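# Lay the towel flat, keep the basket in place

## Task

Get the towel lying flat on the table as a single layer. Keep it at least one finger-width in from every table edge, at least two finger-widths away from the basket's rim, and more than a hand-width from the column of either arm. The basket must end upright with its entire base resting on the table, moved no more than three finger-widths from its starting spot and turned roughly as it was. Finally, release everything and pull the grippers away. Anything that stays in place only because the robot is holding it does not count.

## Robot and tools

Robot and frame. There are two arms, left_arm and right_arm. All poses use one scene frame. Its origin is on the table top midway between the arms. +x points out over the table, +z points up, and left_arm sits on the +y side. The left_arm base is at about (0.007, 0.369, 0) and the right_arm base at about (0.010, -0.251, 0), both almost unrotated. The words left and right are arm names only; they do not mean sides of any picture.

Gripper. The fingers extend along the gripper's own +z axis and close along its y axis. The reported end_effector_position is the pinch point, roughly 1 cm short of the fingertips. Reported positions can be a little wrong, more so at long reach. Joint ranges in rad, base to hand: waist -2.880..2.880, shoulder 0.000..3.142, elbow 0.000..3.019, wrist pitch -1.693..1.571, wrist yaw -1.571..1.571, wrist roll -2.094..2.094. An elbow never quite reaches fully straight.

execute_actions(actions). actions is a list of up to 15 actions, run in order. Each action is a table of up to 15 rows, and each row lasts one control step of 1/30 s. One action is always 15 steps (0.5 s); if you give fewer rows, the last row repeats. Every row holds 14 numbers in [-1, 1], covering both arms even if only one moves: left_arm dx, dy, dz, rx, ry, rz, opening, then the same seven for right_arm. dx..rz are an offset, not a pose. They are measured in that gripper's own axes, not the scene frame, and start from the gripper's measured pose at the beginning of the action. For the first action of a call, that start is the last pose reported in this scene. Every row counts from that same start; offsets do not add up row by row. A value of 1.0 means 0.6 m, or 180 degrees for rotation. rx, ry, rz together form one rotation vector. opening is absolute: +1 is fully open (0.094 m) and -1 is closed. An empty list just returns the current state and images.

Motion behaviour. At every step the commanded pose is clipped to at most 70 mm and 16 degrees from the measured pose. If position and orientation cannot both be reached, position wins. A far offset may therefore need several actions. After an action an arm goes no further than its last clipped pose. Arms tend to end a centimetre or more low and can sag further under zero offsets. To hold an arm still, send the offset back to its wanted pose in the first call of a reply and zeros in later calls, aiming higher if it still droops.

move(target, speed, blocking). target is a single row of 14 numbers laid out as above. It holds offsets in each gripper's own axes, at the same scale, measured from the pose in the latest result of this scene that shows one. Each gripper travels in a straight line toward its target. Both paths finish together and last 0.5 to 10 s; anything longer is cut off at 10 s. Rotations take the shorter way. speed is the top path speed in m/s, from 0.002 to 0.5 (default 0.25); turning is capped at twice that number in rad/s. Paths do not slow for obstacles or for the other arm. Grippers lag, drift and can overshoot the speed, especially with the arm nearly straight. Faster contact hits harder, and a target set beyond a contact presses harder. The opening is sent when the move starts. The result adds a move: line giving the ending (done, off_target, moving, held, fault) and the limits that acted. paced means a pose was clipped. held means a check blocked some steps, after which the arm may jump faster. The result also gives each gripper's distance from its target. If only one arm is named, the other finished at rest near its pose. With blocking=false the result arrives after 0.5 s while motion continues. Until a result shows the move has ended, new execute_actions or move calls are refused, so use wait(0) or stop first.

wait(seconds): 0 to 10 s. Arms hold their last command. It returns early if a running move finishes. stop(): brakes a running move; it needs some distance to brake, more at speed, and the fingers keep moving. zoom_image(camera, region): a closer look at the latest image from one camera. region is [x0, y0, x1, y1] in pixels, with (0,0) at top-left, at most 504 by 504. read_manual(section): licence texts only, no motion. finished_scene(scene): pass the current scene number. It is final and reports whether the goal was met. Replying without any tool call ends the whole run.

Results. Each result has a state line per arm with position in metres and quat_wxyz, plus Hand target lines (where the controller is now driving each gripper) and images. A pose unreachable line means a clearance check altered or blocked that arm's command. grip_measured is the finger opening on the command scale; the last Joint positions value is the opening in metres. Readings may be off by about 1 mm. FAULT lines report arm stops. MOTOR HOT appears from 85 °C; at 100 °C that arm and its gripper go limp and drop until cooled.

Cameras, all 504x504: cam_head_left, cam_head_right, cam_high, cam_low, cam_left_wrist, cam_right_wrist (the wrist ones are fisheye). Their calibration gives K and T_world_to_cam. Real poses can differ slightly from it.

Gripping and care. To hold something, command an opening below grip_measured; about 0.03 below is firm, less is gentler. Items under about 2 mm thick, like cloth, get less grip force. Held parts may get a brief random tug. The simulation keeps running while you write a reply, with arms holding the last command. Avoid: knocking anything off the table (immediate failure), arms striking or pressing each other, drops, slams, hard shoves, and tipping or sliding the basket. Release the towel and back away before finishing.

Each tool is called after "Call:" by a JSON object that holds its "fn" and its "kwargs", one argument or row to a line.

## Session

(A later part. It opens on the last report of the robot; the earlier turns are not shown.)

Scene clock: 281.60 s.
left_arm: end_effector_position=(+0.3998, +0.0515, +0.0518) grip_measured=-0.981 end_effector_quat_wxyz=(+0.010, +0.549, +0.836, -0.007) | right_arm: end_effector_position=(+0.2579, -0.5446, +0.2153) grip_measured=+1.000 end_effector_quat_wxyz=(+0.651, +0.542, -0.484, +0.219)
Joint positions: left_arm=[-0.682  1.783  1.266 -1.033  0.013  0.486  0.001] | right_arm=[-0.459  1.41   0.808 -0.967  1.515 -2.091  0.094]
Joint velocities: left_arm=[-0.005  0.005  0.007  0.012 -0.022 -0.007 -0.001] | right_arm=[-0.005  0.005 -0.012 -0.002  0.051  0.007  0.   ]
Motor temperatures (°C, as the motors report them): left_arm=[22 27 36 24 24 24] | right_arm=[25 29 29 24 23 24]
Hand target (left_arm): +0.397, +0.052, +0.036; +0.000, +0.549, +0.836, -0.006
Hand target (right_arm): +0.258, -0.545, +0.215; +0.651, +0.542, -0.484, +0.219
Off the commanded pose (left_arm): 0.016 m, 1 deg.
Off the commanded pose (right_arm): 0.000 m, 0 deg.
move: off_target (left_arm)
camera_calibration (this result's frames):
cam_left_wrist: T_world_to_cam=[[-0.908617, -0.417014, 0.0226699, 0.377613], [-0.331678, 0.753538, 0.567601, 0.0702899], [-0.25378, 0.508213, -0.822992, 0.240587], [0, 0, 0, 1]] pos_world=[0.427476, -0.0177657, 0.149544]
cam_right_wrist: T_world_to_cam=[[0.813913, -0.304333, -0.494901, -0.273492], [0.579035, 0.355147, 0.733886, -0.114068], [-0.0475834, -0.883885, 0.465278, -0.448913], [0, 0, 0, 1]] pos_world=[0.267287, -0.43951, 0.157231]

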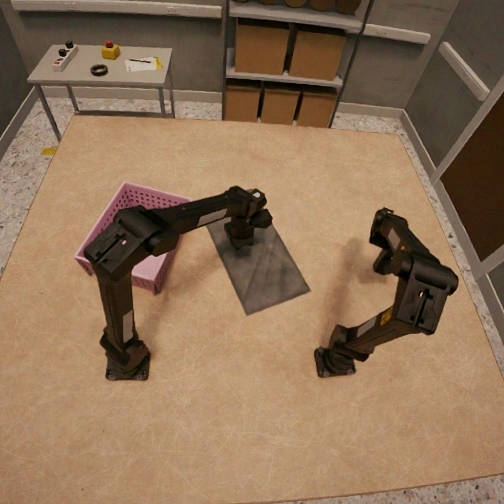

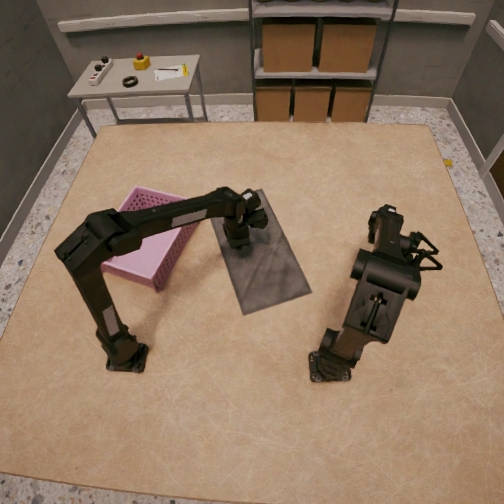

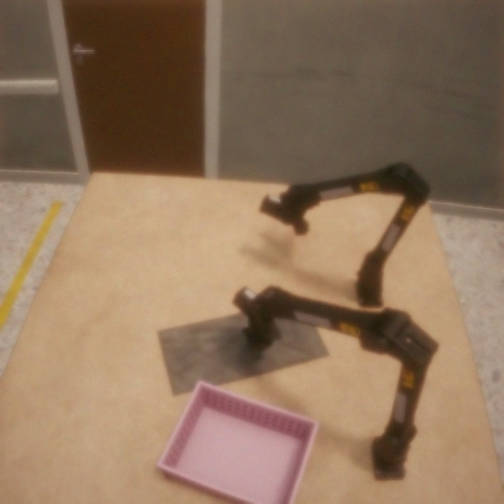

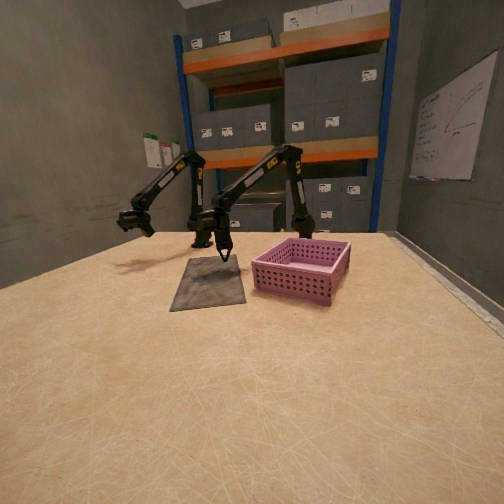

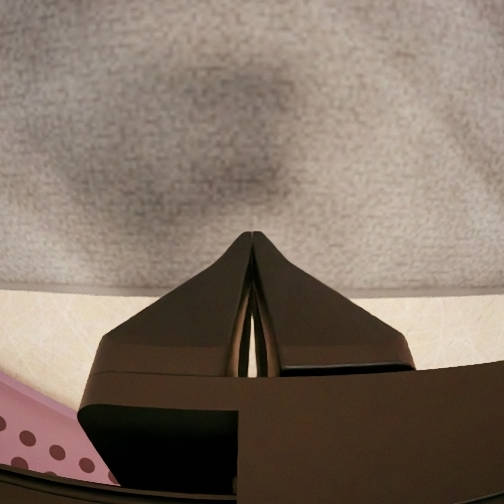

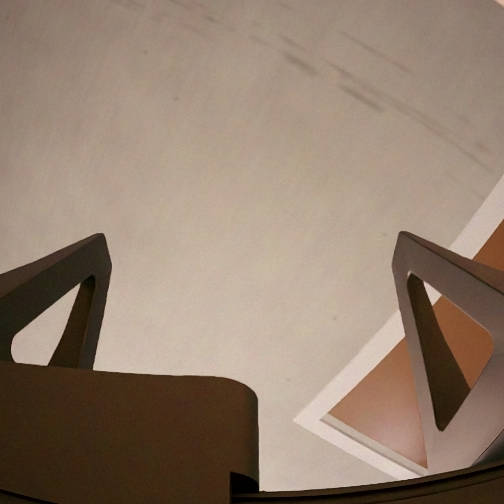

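Near the edge; move inward 6 cm while descending.

Call:
{"fn": "move", "kwargs": {
  "target": [-0.1,0,0.07,0,0,0,-1,0,0,0,0,0,0,1],
  "speed": 0.06
}}

Call:
{"fn": "move", "kwargs": {
  "target": [0,0,0.07,0,0,0,-1,0,0,0,0,0,0,1],
  "speed": 0.03
}}

Scene clock: 285.73 s.
left_arm: end_effector_position=(+0.4132, +0.0144, +0.0119) grip_measured=-0.981 end_effector_quat_wxyz=(-0.005, +0.550, +0.835, -0.006) | right_arm: end_effector_position=(+0.2579, -0.5446, +0.2153) grip_measured=+1.000 end_effector_quat_wxyz=(+0.651, +0.542, -0.484, +0.219)
Joint positions: left_arm=[-0.72   1.929  1.367 -1.017  0.013  0.452  0.001] | right_arm=[-0.459  1.41   0.808 -0.967  1.515 -2.091  0.094]
Joint velocities: left_arm=[-0.005 -0.005 -0.002 -0.012  0.051 -0.037  0.   ] | right_arm=[-0.015 -0.005  0.007 -0.012  0.037  0.007  0.   ]
Motor temperatures (°C, as the motors report them): left_arm=[22 27 36 24 24 24] | right_arm=[25 29 29 24 24 24]
Hand target (left_arm): +0.424, -0.004, +0.012; +0.010, +0.549, +0.836, -0.007
Hand target (right_arm): +0.258, -0.545, +0.215; +0.651, +0.542, -0.484, +0.219
Off the commanded pose (left_arm): 0.022 m, 2 deg.
Off the commanded pose (right_arm): 0.000 m, 0 deg.
move: off_target (left_arm)
camera_calibration (this result's frames):
cam_left_wrist: T_world_to_cam=[[-0.909688, -0.413752, 0.0357444, 0.37549], [-0.315219, 0.743954, 0.58921, 0.118427], [-0.270379, 0.52473, -0.807189, 0.236502], [0, 0, 0, 1]] pos_world=[0.442854, -0.0568446, 0.107702]
cam_right_wrist: T_world_to_cam=[[0.813913, -0.304333, -0.494901, -0.273492], [0.579035, 0.355147, 0.733886, -0.114068], [-0.0475834, -0.883885, 0.465278, -0.448913], [0, 0, 0, 1]] pos_world=[0.267287, -0.43951, 0.157231]

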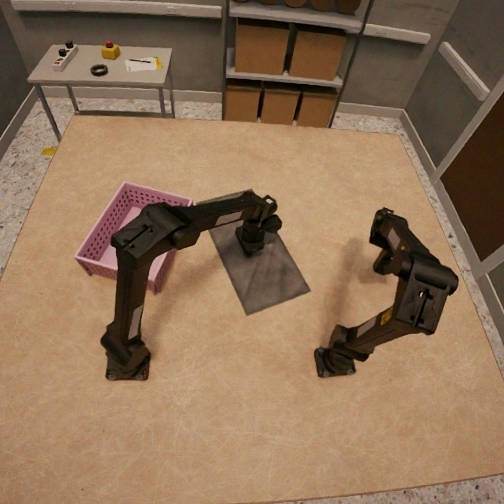

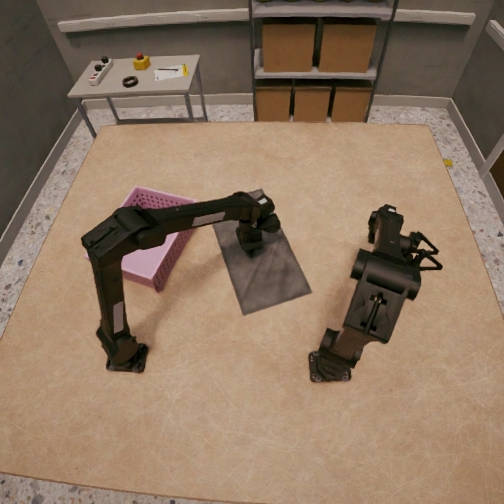

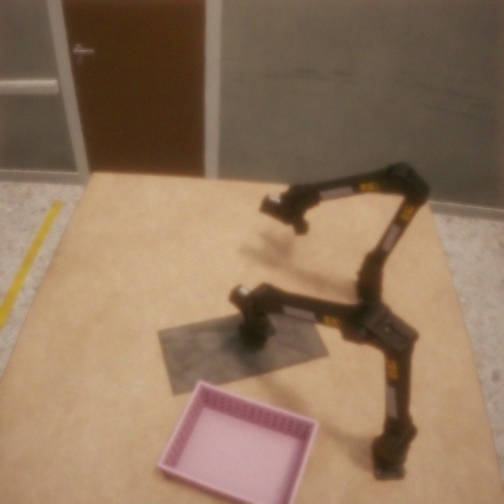

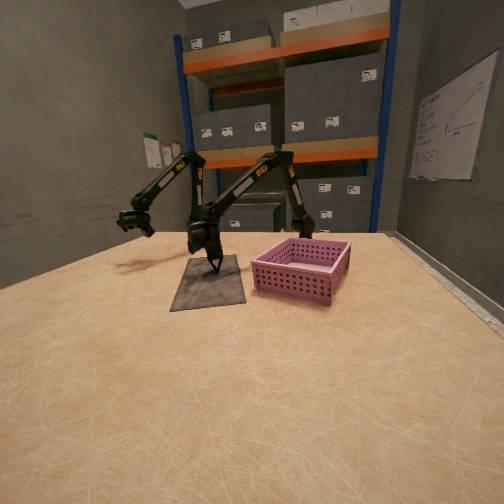

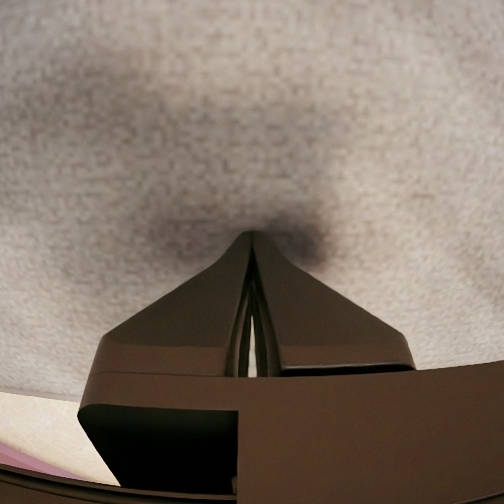

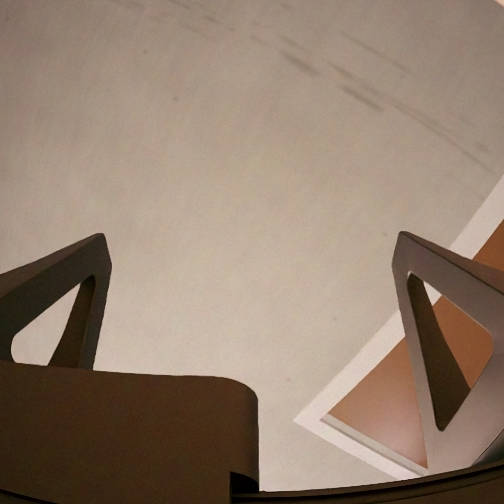

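Scene clock: 287.37 s.
left_arm: end_effector_position=(+0.4207, +0.0080, +0.0076) grip_measured=-0.981 end_effector_quat_wxyz=(+0.021, +0.550, +0.835, -0.009) | right_arm: end_effector_position=(+0.2579, -0.5446, +0.2153) grip_measured=+1.000 end_effector_quat_wxyz=(+0.651, +0.542, -0.484, +0.219)
Joint positions: left_arm=[-0.72   1.929  1.352 -0.951  0.013  0.452  0.001] | right_arm=[-0.459  1.41   0.808 -0.967  1.515 -2.091  0.094]
Joint velocities: left_arm=[ 0.005 -0.015 -0.022  0.002 -0.007 -0.022  0.001] | right_arm=[-0.005 -0.005  0.002  0.007 -0.037  0.007  0.   ]
Motor temperatures (°C, as the motors report them): left_arm=[22 27 36 24 24 24] | right_arm=[25 29 29 24 24 24]
Hand target (left_arm): +0.411, +0.016, -0.028; -0.005, +0.550, +0.835, -0.006
Hand target (right_arm): +0.258, -0.545, +0.215; +0.651, +0.542, -0.484, +0.219
Off the commanded pose (left_arm): 0.039 m, 3 deg.
Off the commanded pose (right_arm): 0.000 m, 0 deg.
move: off_target (left_arm)
camera_calibration (this result's frames):
cam_left_wrist: T_world_to_cam=[[-0.910665, -0.412905, 0.0140872, 0.380317], [-0.337577, 0.76332, 0.550803, 0.137664], [-0.238182, 0.496841, -0.834516, 0.225288], [0, 0, 0, 1]] pos_world=[0.446473, -0.0599792, 0.106823]
cam_right_wrist: T_world_to_cam=[[0.813913, -0.304333, -0.494901, -0.273492], [0.579035, 0.355147, 0.733886, -0.114068], [-0.0475834, -0.883885, 0.465278, -0.448913], [0, 0, 0, 1]] pos_world=[0.267287, -0.43951, 0.157231]

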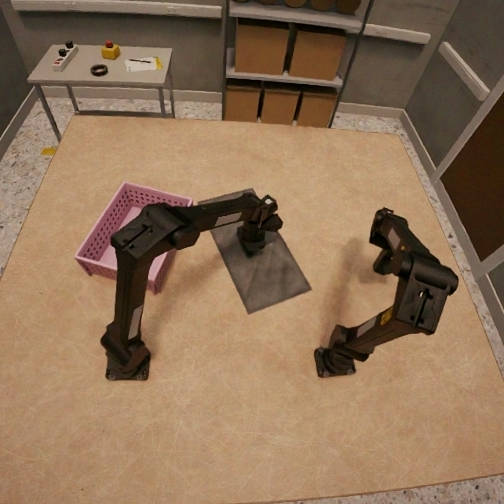

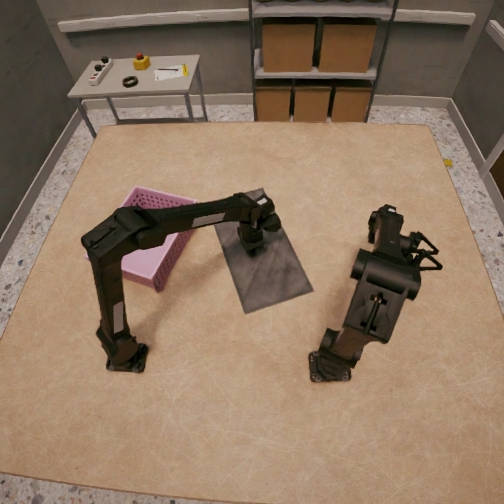

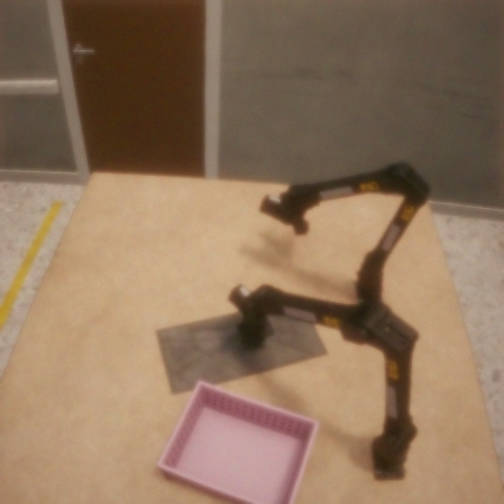

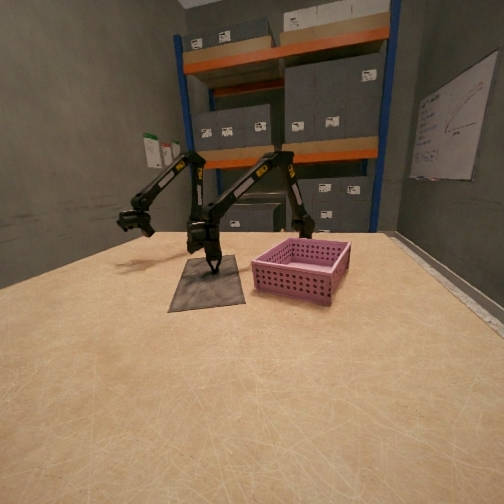

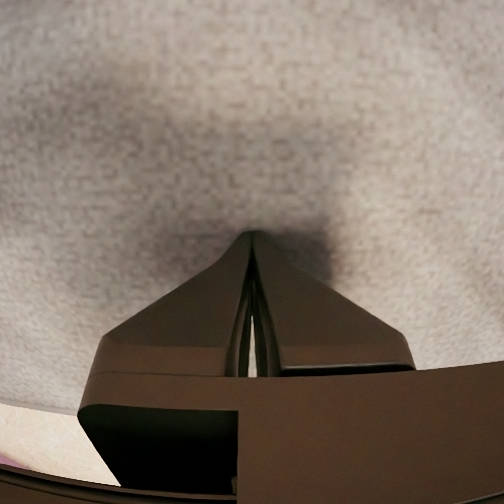

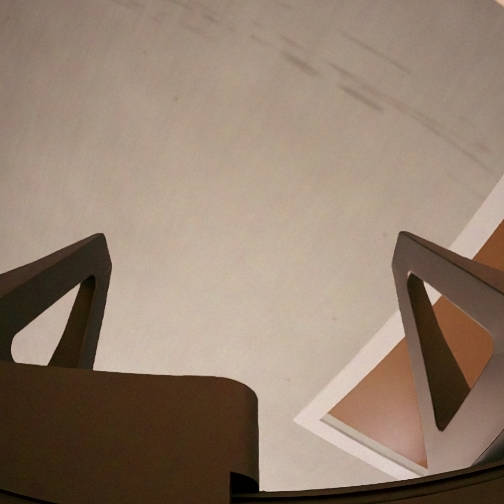

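Call:
{"fn": "move", "kwargs": {
  "target": [-0.14,0,0.07,0,0,0,-1,0,0,0,0,0,0,1],
  "speed": 0.04
}}

Call:
{"fn": "move", "kwargs": {
  "target": [0.4,-0.4,-0.2,0,0,0,-1,0,0,0,0,0,0,1]
}}

Scene clock: 292.83 s.
left_arm: end_effector_position=(+0.4638, -0.0641, +0.0080) grip_measured=-0.981 end_effector_quat_wxyz=(+0.053, +0.550, +0.834, -0.015) | right_arm: end_effector_position=(+0.2579, -0.5446, +0.2153) grip_measured=+1.000 end_effector_quat_wxyz=(+0.651, +0.542, -0.484, +0.219)
Joint positions: left_arm=[-0.762  2.074  1.592 -0.978  0.011  0.409  0.001] | right_arm=[-0.459  1.41   0.808 -0.967  1.515 -2.091  0.094]
Joint velocities: left_arm=[-0.005 -0.024  0.007 -0.007 -0.066  0.051  0.001] | right_arm=[-0.005 -0.015 -0.002 -0.022 -0.081  0.022  0.   ]
Motor temperatures (°C, as the motors report them): left_arm=[22 27 36 24 24 24] | right_arm=[25 29 29 24 24 24]
Hand target (left_arm): +0.454, -0.069, -0.030; +0.021, +0.550, +0.835, -0.009
Hand target (right_arm): +0.258, -0.545, +0.215; +0.651, +0.542, -0.484, +0.219
Off the commanded pose (left_arm): 0.040 m, 4 deg.
Off the commanded pose (right_arm): 0.000 m, 0 deg.
move: off_target (left_arm)
camera_calibration (this result's frames):
cam_left_wrist: T_world_to_cam=[[-0.910599, -0.413156, -0.0105489, 0.390017], [-0.36305, 0.787448, 0.498117, 0.220821], [-0.197493, 0.457414, -0.867046, 0.25055], [0, 0, 0, 1]] pos_world=[0.4848, -0.127352, 0.111358]
cam_right_wrist: T_world_to_cam=[[0.813913, -0.304333, -0.494901, -0.273492], [0.579035, 0.355147, 0.733886, -0.114068], [-0.0475834, -0.883885, 0.465278, -0.448913], [0, 0, 0, 1]] pos_world=[0.267287, -0.43951, 0.157231]

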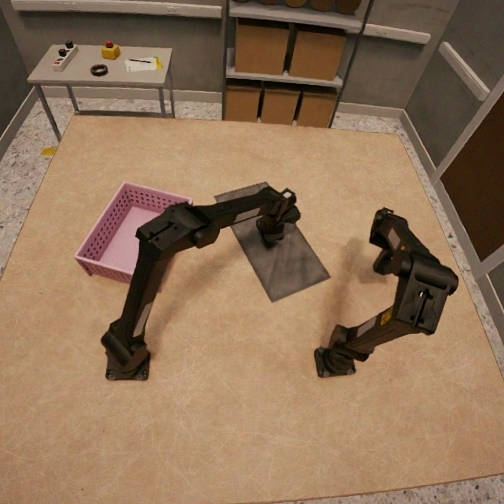

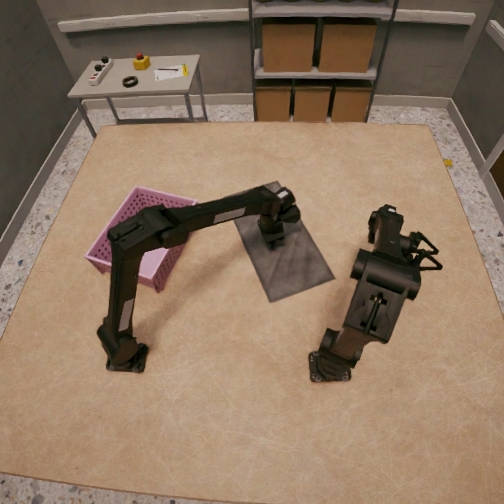

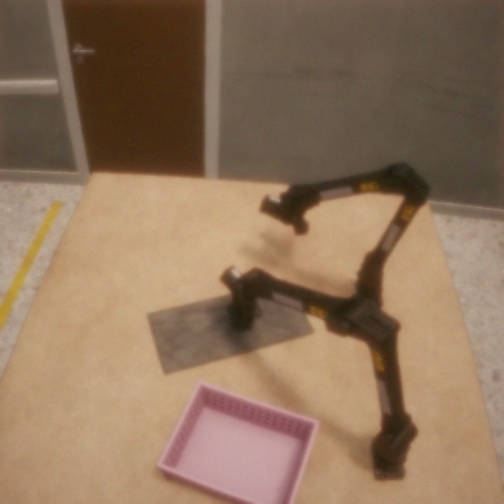

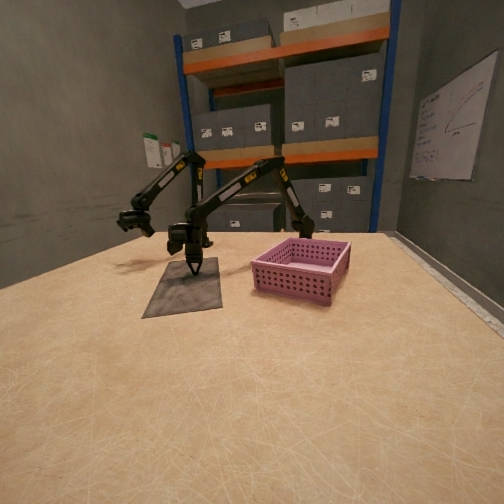

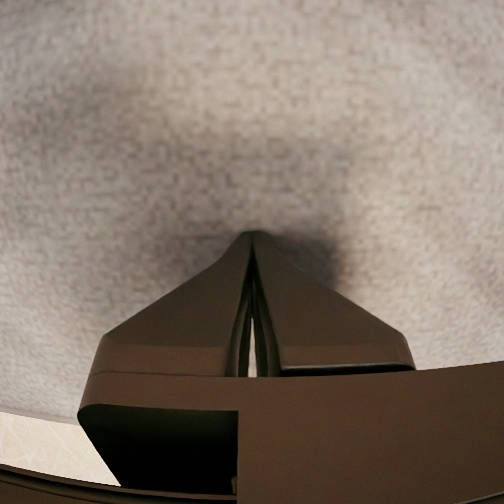

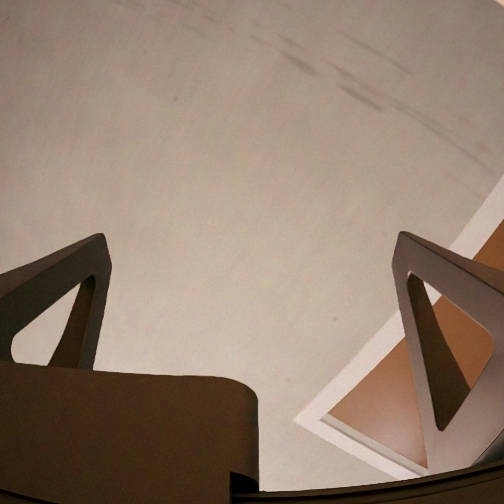

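Scene clock: 294.87 s.
left_arm: end_effector_position=(+0.1465, +0.0622, +0.1015) grip_measured=-0.981 end_effector_quat_wxyz=(+0.068, +0.554, +0.829, -0.024) | right_arm: end_effector_position=(+0.2579, -0.5446, +0.2153) grip_measured=+1.000 end_effector_quat_wxyz=(+0.651, +0.542, -0.484, +0.219)
Joint positions: left_arm=[-1.168  1.227  0.78  -0.983 -0.033  0.02   0.001] | right_arm=[-0.459  1.41   0.808 -0.967  1.515 -2.091  0.094]
Joint velocities: left_arm=[ 0.005  0.005 -0.007  0.002  0.022 -0.037 -0.   ] | right_arm=[-0.005 -0.005 -0.017 -0.002 -0.022  0.007  0.   ]
Motor temperatures (°C, as the motors report them): left_arm=[22 27 36 24 24 24] | right_arm=[25 29 29 24 24 24]
Hand target (left_arm): +0.142, +0.069, +0.095; +0.056, +0.550, +0.833, -0.014
Hand target (right_arm): +0.258, -0.545, +0.215; +0.651, +0.542, -0.484, +0.219
Off the commanded pose (left_arm): 0.013 m, 2 deg.
Off the commanded pose (right_arm): 0.000 m, 0 deg.
move: off_target (left_arm)
camera_calibration (this result's frames):
cam_left_wrist: T_world_to_cam=[[-0.91582, -0.401428, -0.0113478, 0.154293], [-0.359655, 0.807292, 0.467897, -0.0391151], [-0.178666, 0.432591, -0.88371, 0.211684], [0, 0, 0, 1]] pos_world=[0.165057, 0.00194207, 0.20712]
cam_right_wrist: T_world_to_cam=[[0.813913, -0.304333, -0.494901, -0.273492], [0.579035, 0.355147, 0.733886, -0.114068], [-0.0475834, -0.883885, 0.465278, -0.448913], [0, 0, 0, 1]] pos_world=[0.267287, -0.43951, 0.157231]

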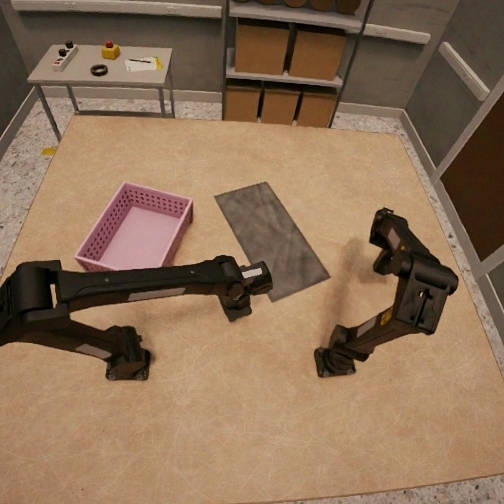

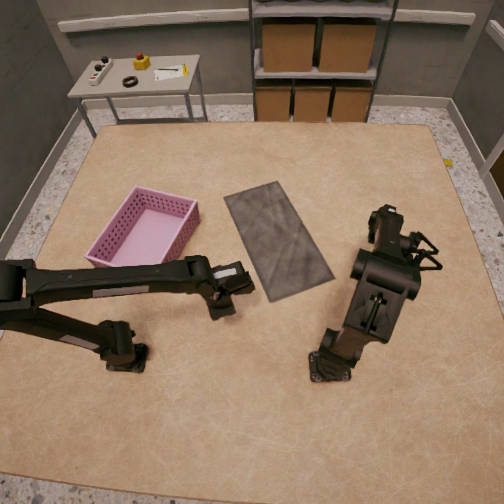

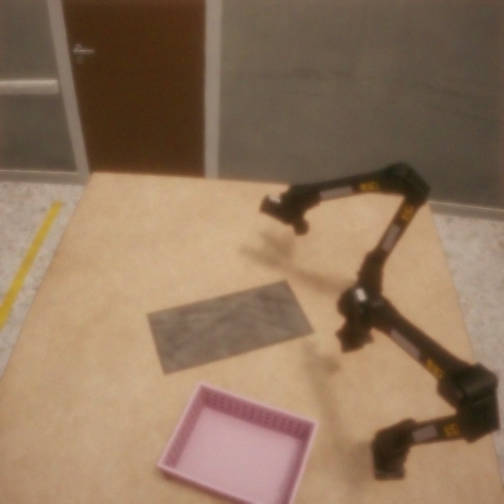

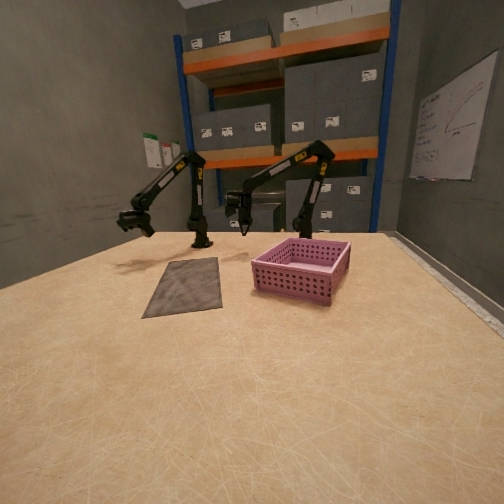

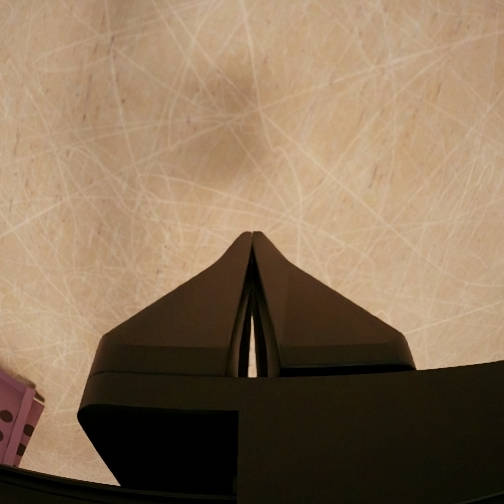

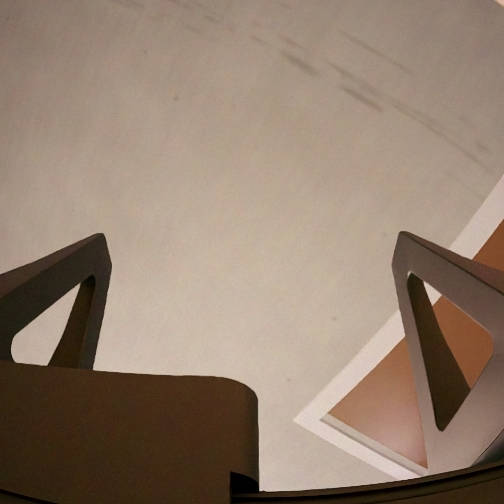

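Call:
{"fn": "finished_scene", "kwargs": {
  "scene": 2
}}

The scene is finished: the task was done.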